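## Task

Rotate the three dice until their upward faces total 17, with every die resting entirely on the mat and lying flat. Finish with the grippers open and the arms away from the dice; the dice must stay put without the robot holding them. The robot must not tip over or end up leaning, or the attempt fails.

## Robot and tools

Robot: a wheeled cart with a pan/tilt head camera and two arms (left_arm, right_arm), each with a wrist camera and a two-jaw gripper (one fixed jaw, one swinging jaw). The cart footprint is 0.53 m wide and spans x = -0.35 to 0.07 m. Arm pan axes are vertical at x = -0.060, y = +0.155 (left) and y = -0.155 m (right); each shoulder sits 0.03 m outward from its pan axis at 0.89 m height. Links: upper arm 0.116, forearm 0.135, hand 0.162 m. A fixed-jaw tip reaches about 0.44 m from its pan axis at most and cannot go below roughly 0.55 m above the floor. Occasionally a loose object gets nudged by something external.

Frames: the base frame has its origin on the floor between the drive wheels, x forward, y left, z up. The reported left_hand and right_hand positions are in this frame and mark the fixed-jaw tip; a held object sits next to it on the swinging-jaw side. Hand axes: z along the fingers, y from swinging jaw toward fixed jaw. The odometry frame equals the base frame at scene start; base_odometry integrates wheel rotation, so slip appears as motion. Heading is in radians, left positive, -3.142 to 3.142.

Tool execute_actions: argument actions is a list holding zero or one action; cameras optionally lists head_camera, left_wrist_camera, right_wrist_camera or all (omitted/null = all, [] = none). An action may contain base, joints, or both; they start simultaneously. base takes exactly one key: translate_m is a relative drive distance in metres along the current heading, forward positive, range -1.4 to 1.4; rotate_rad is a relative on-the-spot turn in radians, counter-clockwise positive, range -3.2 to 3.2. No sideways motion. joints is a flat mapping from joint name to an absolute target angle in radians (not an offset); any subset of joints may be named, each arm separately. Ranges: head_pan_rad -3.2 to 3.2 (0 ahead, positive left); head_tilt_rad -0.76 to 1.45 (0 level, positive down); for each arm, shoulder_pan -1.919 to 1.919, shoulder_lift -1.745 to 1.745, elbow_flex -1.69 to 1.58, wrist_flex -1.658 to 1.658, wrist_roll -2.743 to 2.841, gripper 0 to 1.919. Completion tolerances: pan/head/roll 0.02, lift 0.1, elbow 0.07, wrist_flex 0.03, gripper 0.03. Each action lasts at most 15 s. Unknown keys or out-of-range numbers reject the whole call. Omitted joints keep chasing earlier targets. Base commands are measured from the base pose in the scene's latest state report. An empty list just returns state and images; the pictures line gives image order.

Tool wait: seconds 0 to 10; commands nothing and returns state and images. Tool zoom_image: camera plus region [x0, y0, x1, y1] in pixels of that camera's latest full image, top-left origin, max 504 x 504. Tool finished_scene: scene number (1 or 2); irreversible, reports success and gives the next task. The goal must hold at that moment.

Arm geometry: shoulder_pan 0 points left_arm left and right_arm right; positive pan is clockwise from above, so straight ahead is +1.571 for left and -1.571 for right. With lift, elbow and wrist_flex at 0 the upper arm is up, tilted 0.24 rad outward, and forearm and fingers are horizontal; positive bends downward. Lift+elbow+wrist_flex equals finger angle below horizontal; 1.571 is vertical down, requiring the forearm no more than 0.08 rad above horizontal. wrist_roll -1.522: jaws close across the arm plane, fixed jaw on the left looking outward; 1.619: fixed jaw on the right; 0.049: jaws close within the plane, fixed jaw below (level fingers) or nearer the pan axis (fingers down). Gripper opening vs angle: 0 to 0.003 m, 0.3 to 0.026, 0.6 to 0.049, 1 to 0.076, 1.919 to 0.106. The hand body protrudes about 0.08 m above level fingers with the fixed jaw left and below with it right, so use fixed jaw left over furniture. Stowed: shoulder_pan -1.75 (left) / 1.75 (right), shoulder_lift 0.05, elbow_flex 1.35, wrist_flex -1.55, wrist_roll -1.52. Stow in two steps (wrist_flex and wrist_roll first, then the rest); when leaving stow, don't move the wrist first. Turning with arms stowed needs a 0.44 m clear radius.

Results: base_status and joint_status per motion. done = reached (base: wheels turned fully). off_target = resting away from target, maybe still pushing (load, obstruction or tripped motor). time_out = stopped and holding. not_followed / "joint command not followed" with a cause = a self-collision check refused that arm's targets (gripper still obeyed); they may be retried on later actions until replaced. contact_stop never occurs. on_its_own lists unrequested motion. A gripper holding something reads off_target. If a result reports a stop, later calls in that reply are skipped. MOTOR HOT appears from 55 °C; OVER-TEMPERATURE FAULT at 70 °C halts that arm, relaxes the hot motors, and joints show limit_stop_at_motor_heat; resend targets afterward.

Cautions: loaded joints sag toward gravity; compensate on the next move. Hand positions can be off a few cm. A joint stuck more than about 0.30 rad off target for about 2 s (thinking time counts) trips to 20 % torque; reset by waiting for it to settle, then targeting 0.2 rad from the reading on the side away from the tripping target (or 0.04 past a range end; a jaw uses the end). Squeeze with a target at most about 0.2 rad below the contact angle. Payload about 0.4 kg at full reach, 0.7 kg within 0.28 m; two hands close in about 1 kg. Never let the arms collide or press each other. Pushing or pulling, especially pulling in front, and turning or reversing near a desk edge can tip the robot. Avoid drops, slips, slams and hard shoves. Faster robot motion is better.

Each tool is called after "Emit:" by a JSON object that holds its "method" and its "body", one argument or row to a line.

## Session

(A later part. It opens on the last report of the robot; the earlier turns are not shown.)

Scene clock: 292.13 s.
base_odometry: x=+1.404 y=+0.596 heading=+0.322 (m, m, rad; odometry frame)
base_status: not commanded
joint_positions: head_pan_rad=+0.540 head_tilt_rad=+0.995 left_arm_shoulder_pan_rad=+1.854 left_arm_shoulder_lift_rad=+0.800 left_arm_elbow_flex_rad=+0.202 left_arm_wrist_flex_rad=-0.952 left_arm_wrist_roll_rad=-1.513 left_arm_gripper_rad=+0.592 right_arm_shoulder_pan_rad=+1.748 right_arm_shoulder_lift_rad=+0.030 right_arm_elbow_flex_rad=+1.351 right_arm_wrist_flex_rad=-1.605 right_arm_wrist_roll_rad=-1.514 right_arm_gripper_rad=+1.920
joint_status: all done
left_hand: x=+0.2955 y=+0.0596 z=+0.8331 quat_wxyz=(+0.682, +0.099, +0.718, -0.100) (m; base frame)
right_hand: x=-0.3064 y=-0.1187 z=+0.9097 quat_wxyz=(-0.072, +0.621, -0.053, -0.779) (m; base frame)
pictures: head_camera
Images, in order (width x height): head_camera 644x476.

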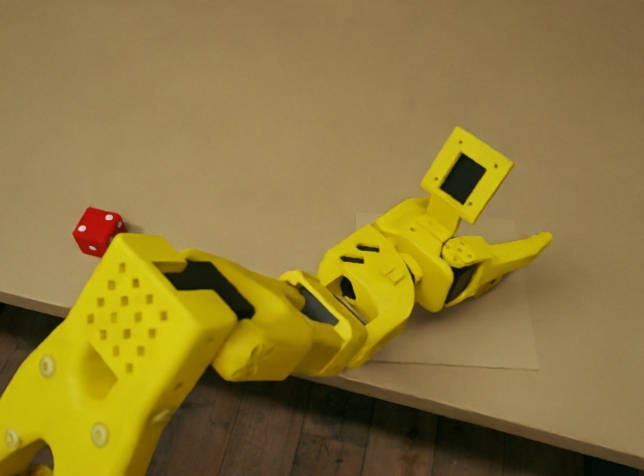

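Emit:
{"method": "execute_actions", "body": {
  "actions": [
    {"joints": {"left_arm_shoulder_pan_rad": 1.0, "left_arm_shoulder_lift_rad": 0.665, "left_arm_elbow_flex_rad": -0.71, "left_arm_wrist_flex_rad": 1.55, "left_arm_wrist_roll_rad": -1.79, "left_arm_gripper_rad": 0.8, "head_pan_rad": 0.3}}
  ],
  "cameras": ["head_camera", "left_wrist_camera"]
}}

Scene clock: 305.07 s.
base_odometry: x=+1.404 y=+0.596 heading=+0.322 (m, m, rad; odometry frame)
base_status: not commanded
joint_positions: head_pan_rad=+0.310 head_tilt_rad=+0.995 left_arm_shoulder_pan_rad=+1.007 left_arm_shoulder_lift_rad=+0.714 left_arm_elbow_flex_rad=-0.676 left_arm_wrist_flex_rad=+1.543 left_arm_wrist_roll_rad=-1.781 left_arm_gripper_rad=+0.792 right_arm_shoulder_pan_rad=+1.748 right_arm_shoulder_lift_rad=+0.030 right_arm_elbow_flex_rad=+1.351 right_arm_wrist_flex_rad=-1.605 right_arm_wrist_roll_rad=-1.514 right_arm_gripper_rad=+1.920
joint_status: all done
left_hand: x=+0.1561 y=+0.3005 z=+0.8002 quat_wxyz=(-0.005, -0.152, +0.988, -0.002) (m; base frame)
right_hand: x=-0.3064 y=-0.1187 z=+0.9097 quat_wxyz=(-0.072, +0.621, -0.053, -0.779) (m; base frame)
pictures: head_camera, left_wrist_camera
Images, in order (width x height): head_camera 644x476, left_wrist_camera 644x476.

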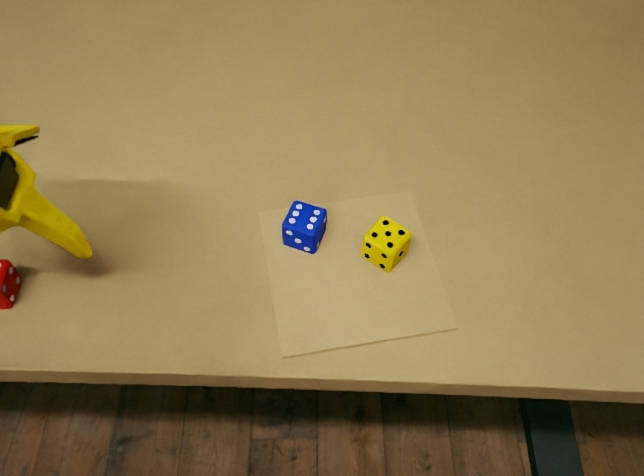

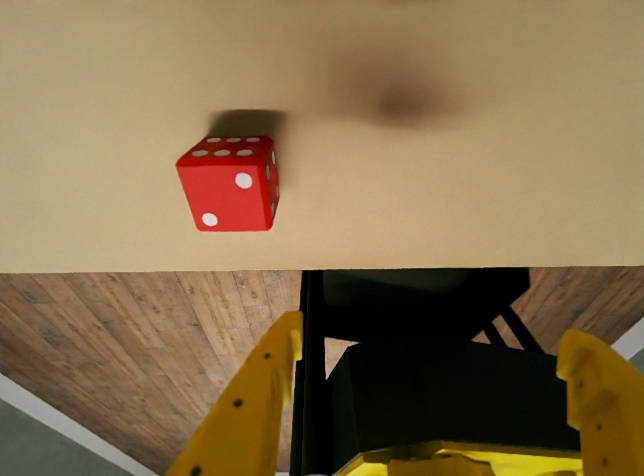

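Emit:
{"method": "execute_actions", "body": {
  "actions": [
    {"base": {"translate_m": 0.045}, "joints": {"left_arm_shoulder_pan_rad": 0.725, "left_arm_wrist_roll_rad": -2.063}}
  ],
  "cameras": ["left_wrist_camera"]
}}

Scene clock: 311.33 s.
base_odometry: x=+1.447 y=+0.610 heading=+0.321 (m, m, rad; odometry frame)
base_status: done
joint_positions: head_pan_rad=+0.310 head_tilt_rad=+0.995 left_arm_shoulder_pan_rad=+0.734 left_arm_shoulder_lift_rad=+0.714 left_arm_elbow_flex_rad=-0.676 left_arm_wrist_flex_rad=+1.543 left_arm_wrist_roll_rad=-2.056 left_arm_gripper_rad=+0.792 right_arm_shoulder_pan_rad=+1.748 right_arm_shoulder_lift_rad=+0.030 right_arm_elbow_flex_rad=+1.351 right_arm_wrist_flex_rad=-1.607 right_arm_wrist_roll_rad=-1.514 right_arm_gripper_rad=+1.920
joint_status: all done
left_hand: x=+0.1108 y=+0.3544 z=+0.8001 quat_wxyz=(-0.004, -0.151, +0.989, -0.003) (m; base frame)
right_hand: x=-0.3063 y=-0.1187 z=+0.9099 quat_wxyz=(-0.072, +0.621, -0.053, -0.779) (m; base frame)
pictures: left_wrist_camera
Images, in order (width x height): left_wrist_camera 644x476.

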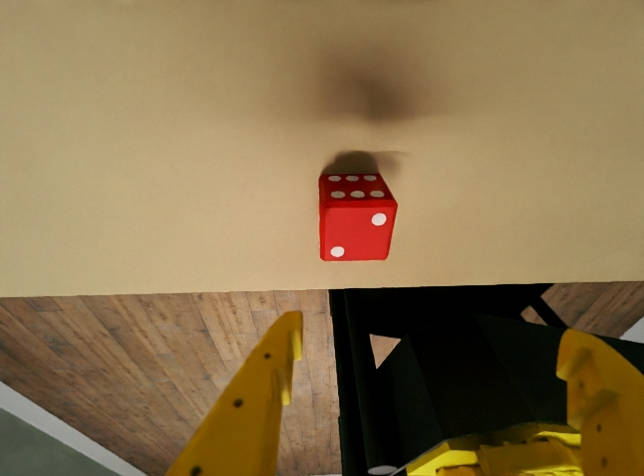

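Emit:
{"method": "execute_actions", "body": {
  "actions": [
    {"joints": {"left_arm_shoulder_lift_rad": 0.872, "left_arm_elbow_flex_rad": -0.55, "left_arm_wrist_flex_rad": 1.225}}
  ],
  "cameras": ["left_wrist_camera"]
}}

Scene clock: 316.37 s.
base_odometry: x=+1.447 y=+0.610 heading=+0.321 (m, m, rad; odometry frame)
base_status: not commanded
joint_positions: head_pan_rad=+0.310 head_tilt_rad=+0.995 left_arm_shoulder_pan_rad=+0.734 left_arm_shoulder_lift_rad=+0.889 left_arm_elbow_flex_rad=-0.547 left_arm_wrist_flex_rad=+1.231 left_arm_wrist_roll_rad=-2.056 left_arm_gripper_rad=+0.792 right_arm_shoulder_pan_rad=+1.748 right_arm_shoulder_lift_rad=+0.030 right_arm_elbow_flex_rad=+1.351 right_arm_wrist_flex_rad=-1.605 right_arm_wrist_roll_rad=-1.514 right_arm_gripper_rad=+1.920
joint_status: all done
left_hand: x=+0.1143 y=+0.3582 z=+0.7423 quat_wxyz=(-0.001, -0.151, +0.989, -0.001) (m; base frame)
right_hand: x=-0.3064 y=-0.1187 z=+0.9097 quat_wxyz=(-0.072, +0.621, -0.053, -0.779) (m; base frame)
pictures: left_wrist_camera
Images, in order (width x height): left_wrist_camera 644x476.

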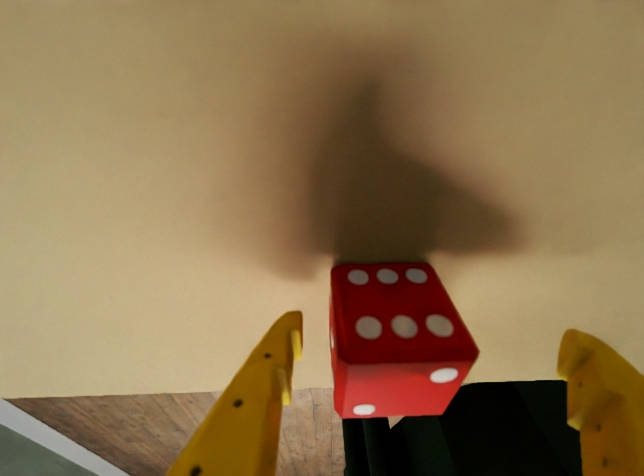

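Emit:
{"method": "execute_actions", "body": {
  "actions": [
    {"joints": {"left_arm_gripper_rad": 0.2}}
  ],
  "cameras": ["left_wrist_camera"]
}}

Scene clock: 319.10 s.
base_odometry: x=+1.447 y=+0.610 heading=+0.321 (m, m, rad; odometry frame)
base_status: not commanded
joint_positions: head_pan_rad=+0.310 head_tilt_rad=+0.995 left_arm_shoulder_pan_rad=+0.734 left_arm_shoulder_lift_rad=+0.889 left_arm_elbow_flex_rad=-0.547 left_arm_wrist_flex_rad=+1.231 left_arm_wrist_roll_rad=-2.056 left_arm_gripper_rad=+0.368 right_arm_shoulder_pan_rad=+1.748 right_arm_shoulder_lift_rad=+0.030 right_arm_elbow_flex_rad=+1.351 right_arm_wrist_flex_rad=-1.605 right_arm_wrist_roll_rad=-1.514 right_arm_gripper_rad=+1.920
joint_status: left_arm_gripper_rad off_target (ended at +0.368, target +0.200)
left_hand: x=+0.1143 y=+0.3582 z=+0.7423 quat_wxyz=(-0.001, -0.151, +0.989, -0.001) (m; base frame)
right_hand: x=-0.3064 y=-0.1187 z=+0.9097 quat_wxyz=(-0.072, +0.621, -0.053, -0.779) (m; base frame)
pictures: left_wrist_camera
Images, in order (width x height): left_wrist_camera 644x476.

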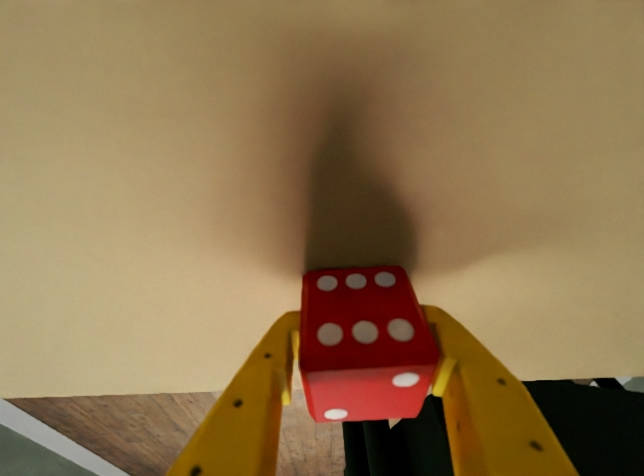

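Emit:
{"method": "execute_actions", "body": {
  "actions": [
    {"base": {"translate_m": -0.089}, "joints": {"left_arm_shoulder_pan_rad": 1.835, "left_arm_shoulder_lift_rad": 0.45, "left_arm_elbow_flex_rad": -0.5, "left_arm_wrist_flex_rad": -1.1, "left_arm_wrist_roll_rad": -1.52}}
  ],
  "cameras": []
}}

Emit:
{"method": "execute_actions", "body": {
  "actions": [
    {"joints": {"left_arm_shoulder_lift_rad": 1.29, "left_arm_elbow_flex_rad": -0.01, "left_arm_wrist_flex_rad": -1.30}}
  ],
  "cameras": ["head_camera"]
}}

Scene clock: 330.87 s.
base_odometry: x=+1.363 y=+0.582 heading=+0.321 (m, m, rad; odometry frame)
base_status: done
joint_positions: head_pan_rad=+0.310 head_tilt_rad=+0.995 left_arm_shoulder_pan_rad=+1.828 left_arm_shoulder_lift_rad=+0.504 left_arm_elbow_flex_rad=-0.490 left_arm_wrist_flex_rad=-1.087 left_arm_wrist_roll_rad=-1.528 left_arm_gripper_rad=+0.368 right_arm_shoulder_pan_rad=+1.748 right_arm_shoulder_lift_rad=+0.030 right_arm_elbow_flex_rad=+1.351 right_arm_wrist_flex_rad=-1.605 right_arm_wrist_roll_rad=-1.514 right_arm_gripper_rad=+1.920
joint_status: all done
left_hand: x=+0.2525 y=+0.0808 z=+1.1233 quat_wxyz=(+0.962, +0.032, +0.244, -0.121) (m; base frame)
right_hand: x=-0.3064 y=-0.1187 z=+0.9097 quat_wxyz=(-0.072, +0.621, -0.053, -0.779) (m; base frame)
pictures: none
No camera images: the call's "cameras" was empty. Leave "cameras" out to get every camera's image.

Scene clock: 332.13 s.
base_odometry: x=+1.363 y=+0.582 heading=+0.321 (m, m, rad; odometry frame)
base_status: not commanded
joint_positions: head_pan_rad=+0.310 head_tilt_rad=+0.995 left_arm_shoulder_pan_rad=+1.828 left_arm_shoulder_lift_rad=+1.308 left_arm_elbow_flex_rad=-0.006 left_arm_wrist_flex_rad=-1.283 left_arm_wrist_roll_rad=-1.528 left_arm_gripper_rad=+0.368 right_arm_shoulder_pan_rad=+1.748 right_arm_shoulder_lift_rad=+0.030 right_arm_elbow_flex_rad=+1.351 right_arm_wrist_flex_rad=-1.605 right_arm_wrist_roll_rad=-1.514 right_arm_gripper_rad=+1.920
joint_status: all done
left_hand: x=+0.2782 y=+0.0741 z=+0.7642 quat_wxyz=(+0.695, +0.094, +0.708, -0.088) (m; base frame)
right_hand: x=-0.3064 y=-0.1187 z=+0.9097 quat_wxyz=(-0.072, +0.621, -0.053, -0.779) (m; base frame)
pictures: head_camera
Images, in order (width x height): head_camera 644x476.

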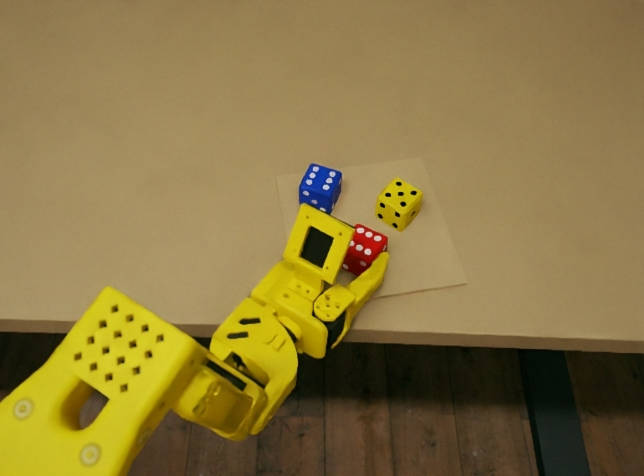

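Emit:
{"method": "execute_actions", "body": {
  "actions": [
    {"joints": {"left_arm_shoulder_lift_rad": 1.435, "left_arm_elbow_flex_rad": -0.27, "left_arm_wrist_flex_rad": -1.18}}
  ],
  "cameras": ["head_camera"]
}}

Scene clock: 338.13 s.
base_odometry: x=+1.363 y=+0.582 heading=+0.321 (m, m, rad; odometry frame)
base_status: not commanded
joint_positions: head_pan_rad=+0.310 head_tilt_rad=+0.995 left_arm_shoulder_pan_rad=+1.828 left_arm_shoulder_lift_rad=+1.437 left_arm_elbow_flex_rad=-0.256 left_arm_wrist_flex_rad=-1.191 left_arm_wrist_roll_rad=-1.528 left_arm_gripper_rad=+0.368 right_arm_shoulder_pan_rad=+1.748 right_arm_shoulder_lift_rad=+0.030 right_arm_elbow_flex_rad=+1.351 right_arm_wrist_flex_rad=-1.605 right_arm_wrist_roll_rad=-1.514 right_arm_gripper_rad=+1.920
joint_status: all done
left_hand: x=+0.2923 y=+0.0704 z=+0.7598 quat_wxyz=(+0.705, +0.092, +0.698, -0.089) (m; base frame)
right_hand: x=-0.3064 y=-0.1187 z=+0.9097 quat_wxyz=(-0.072, +0.621, -0.053, -0.779) (m; base frame)
pictures: head_camera
Images, in order (width x height): head_camera 644x476.

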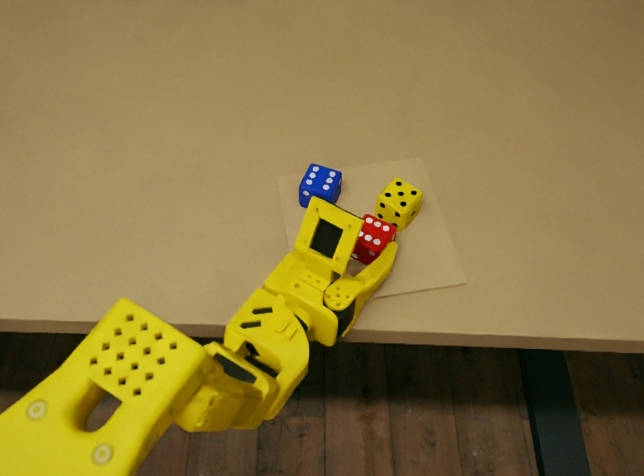

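Emit:
{"method": "execute_actions", "body": {
  "actions": [
    {"joints": {"left_arm_gripper_rad": 0.58, "left_arm_wrist_flex_rad": -1.192}}
  ],
  "cameras": []
}}

Emit:
{"method": "execute_actions", "body": {
  "actions": [
    {"joints": {"left_arm_shoulder_lift_rad": 0.7, "left_arm_elbow_flex_rad": 0.3, "left_arm_wrist_flex_rad": -0.95}}
  ],
  "cameras": []
}}

Emit:
{"method": "execute_actions", "body": {
  "actions": [
    {"base": {"translate_m": -0.2}, "joints": {"left_arm_shoulder_pan_rad": 1.2, "left_arm_shoulder_lift_rad": 0.2, "left_arm_elbow_flex_rad": 0.9, "head_tilt_rad": 0.8}}
  ],
  "cameras": ["head_camera"]
}}

Scene clock: 344.20 s.
base_odometry: x=+1.363 y=+0.582 heading=+0.321 (m, m, rad; odometry frame)
base_status: not commanded
joint_positions: head_pan_rad=+0.310 head_tilt_rad=+0.995 left_arm_shoulder_pan_rad=+1.828 left_arm_shoulder_lift_rad=+1.446 left_arm_elbow_flex_rad=-0.257 left_arm_wrist_flex_rad=-1.191 left_arm_wrist_roll_rad=-1.528 left_arm_gripper_rad=+0.571 right_arm_shoulder_pan_rad=+1.748 right_arm_shoulder_lift_rad=+0.030 right_arm_elbow_flex_rad=+1.351 right_arm_wrist_flex_rad=-1.607 right_arm_wrist_roll_rad=-1.514 right_arm_gripper_rad=+1.920
joint_status: all done
left_hand: x=+0.2913 y=+0.0706 z=+0.7571 quat_wxyz=(+0.702, +0.093, +0.700, -0.089) (m; base frame)
right_hand: x=-0.3063 y=-0.1187 z=+0.9099 quat_wxyz=(-0.072, +0.621, -0.053, -0.779) (m; base frame)
pictures: none
No camera images: the call's "cameras" was empty. Leave "cameras" out to get every camera's image.

Scene clock: 345.47 s.
base_odometry: x=+1.363 y=+0.582 heading=+0.321 (m, m, rad; odometry frame)
base_status: not commanded
joint_positions: head_pan_rad=+0.310 head_tilt_rad=+0.995 left_arm_shoulder_pan_rad=+1.828 left_arm_shoulder_lift_rad=+0.748 left_arm_elbow_flex_rad=+0.301 left_arm_wrist_flex_rad=-0.952 left_arm_wrist_roll_rad=-1.528 left_arm_gripper_rad=+0.572 right_arm_shoulder_pan_rad=+1.748 right_arm_shoulder_lift_rad=+0.030 right_arm_elbow_flex_rad=+1.351 right_arm_wrist_flex_rad=-1.605 right_arm_wrist_roll_rad=-1.514 right_arm_gripper_rad=+1.920
joint_status: all done
left_hand: x=+0.2891 y=+0.0712 z=+0.8272 quat_wxyz=(+0.666, +0.097, +0.734, -0.084) (m; base frame)
right_hand: x=-0.3064 y=-0.1187 z=+0.9097 quat_wxyz=(-0.072, +0.621, -0.053, -0.779) (m; base frame)
pictures: none
No camera images: the call's "cameras" was empty. Leave "cameras" out to get every camera's image.

Scene clock: 347.40 s.
base_odometry: x=+1.173 y=+0.519 heading=+0.322 (m, m, rad; odometry frame)
base_status: done
joint_positions: head_pan_rad=+0.310 head_tilt_rad=+0.814 left_arm_shoulder_pan_rad=+1.208 left_arm_shoulder_lift_rad=+0.236 left_arm_elbow_flex_rad=+0.901 left_arm_wrist_flex_rad=-0.952 left_arm_wrist_roll_rad=-1.528 left_arm_gripper_rad=+0.572 right_arm_shoulder_pan_rad=+1.748 right_arm_shoulder_lift_rad=+0.030 right_arm_elbow_flex_rad=+1.351 right_arm_wrist_flex_rad=-1.607 right_arm_wrist_roll_rad=-1.514 right_arm_gripper_rad=+1.920
joint_status: all done
left_hand: x=+0.2207 y=+0.2697 z=+0.8470 quat_wxyz=(+0.628, -0.136, +0.757, +0.117) (m; base frame)
right_hand: x=-0.3063 y=-0.1187 z=+0.9099 quat_wxyz=(-0.072, +0.621, -0.053, -0.779) (m; base frame)
pictures: head_camera
Images, in order (width x height): head_camera 644x476.

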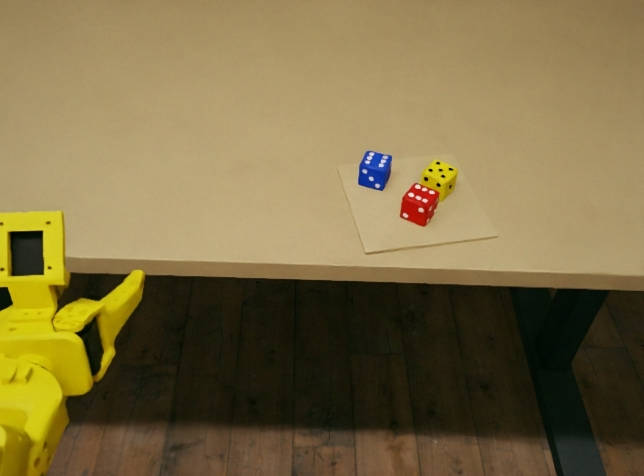

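Emit:
{"method": "zoom_image", "body": {
  "camera": "head_camera",
  "region": [320, 130, 520, 270]
}}

Region (320, 130, 520, 270) of head_camera's 644x476 image, scaled by 2.520; it fills the top 353 rows of this view, and the rest is white.

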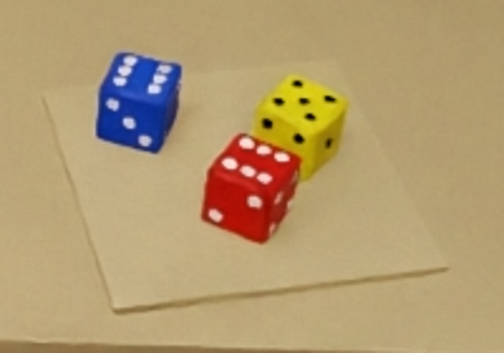

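Emit:
{"method": "finished_scene", "body": {
  "scene": 2
}}

The scene is finished: the task was done.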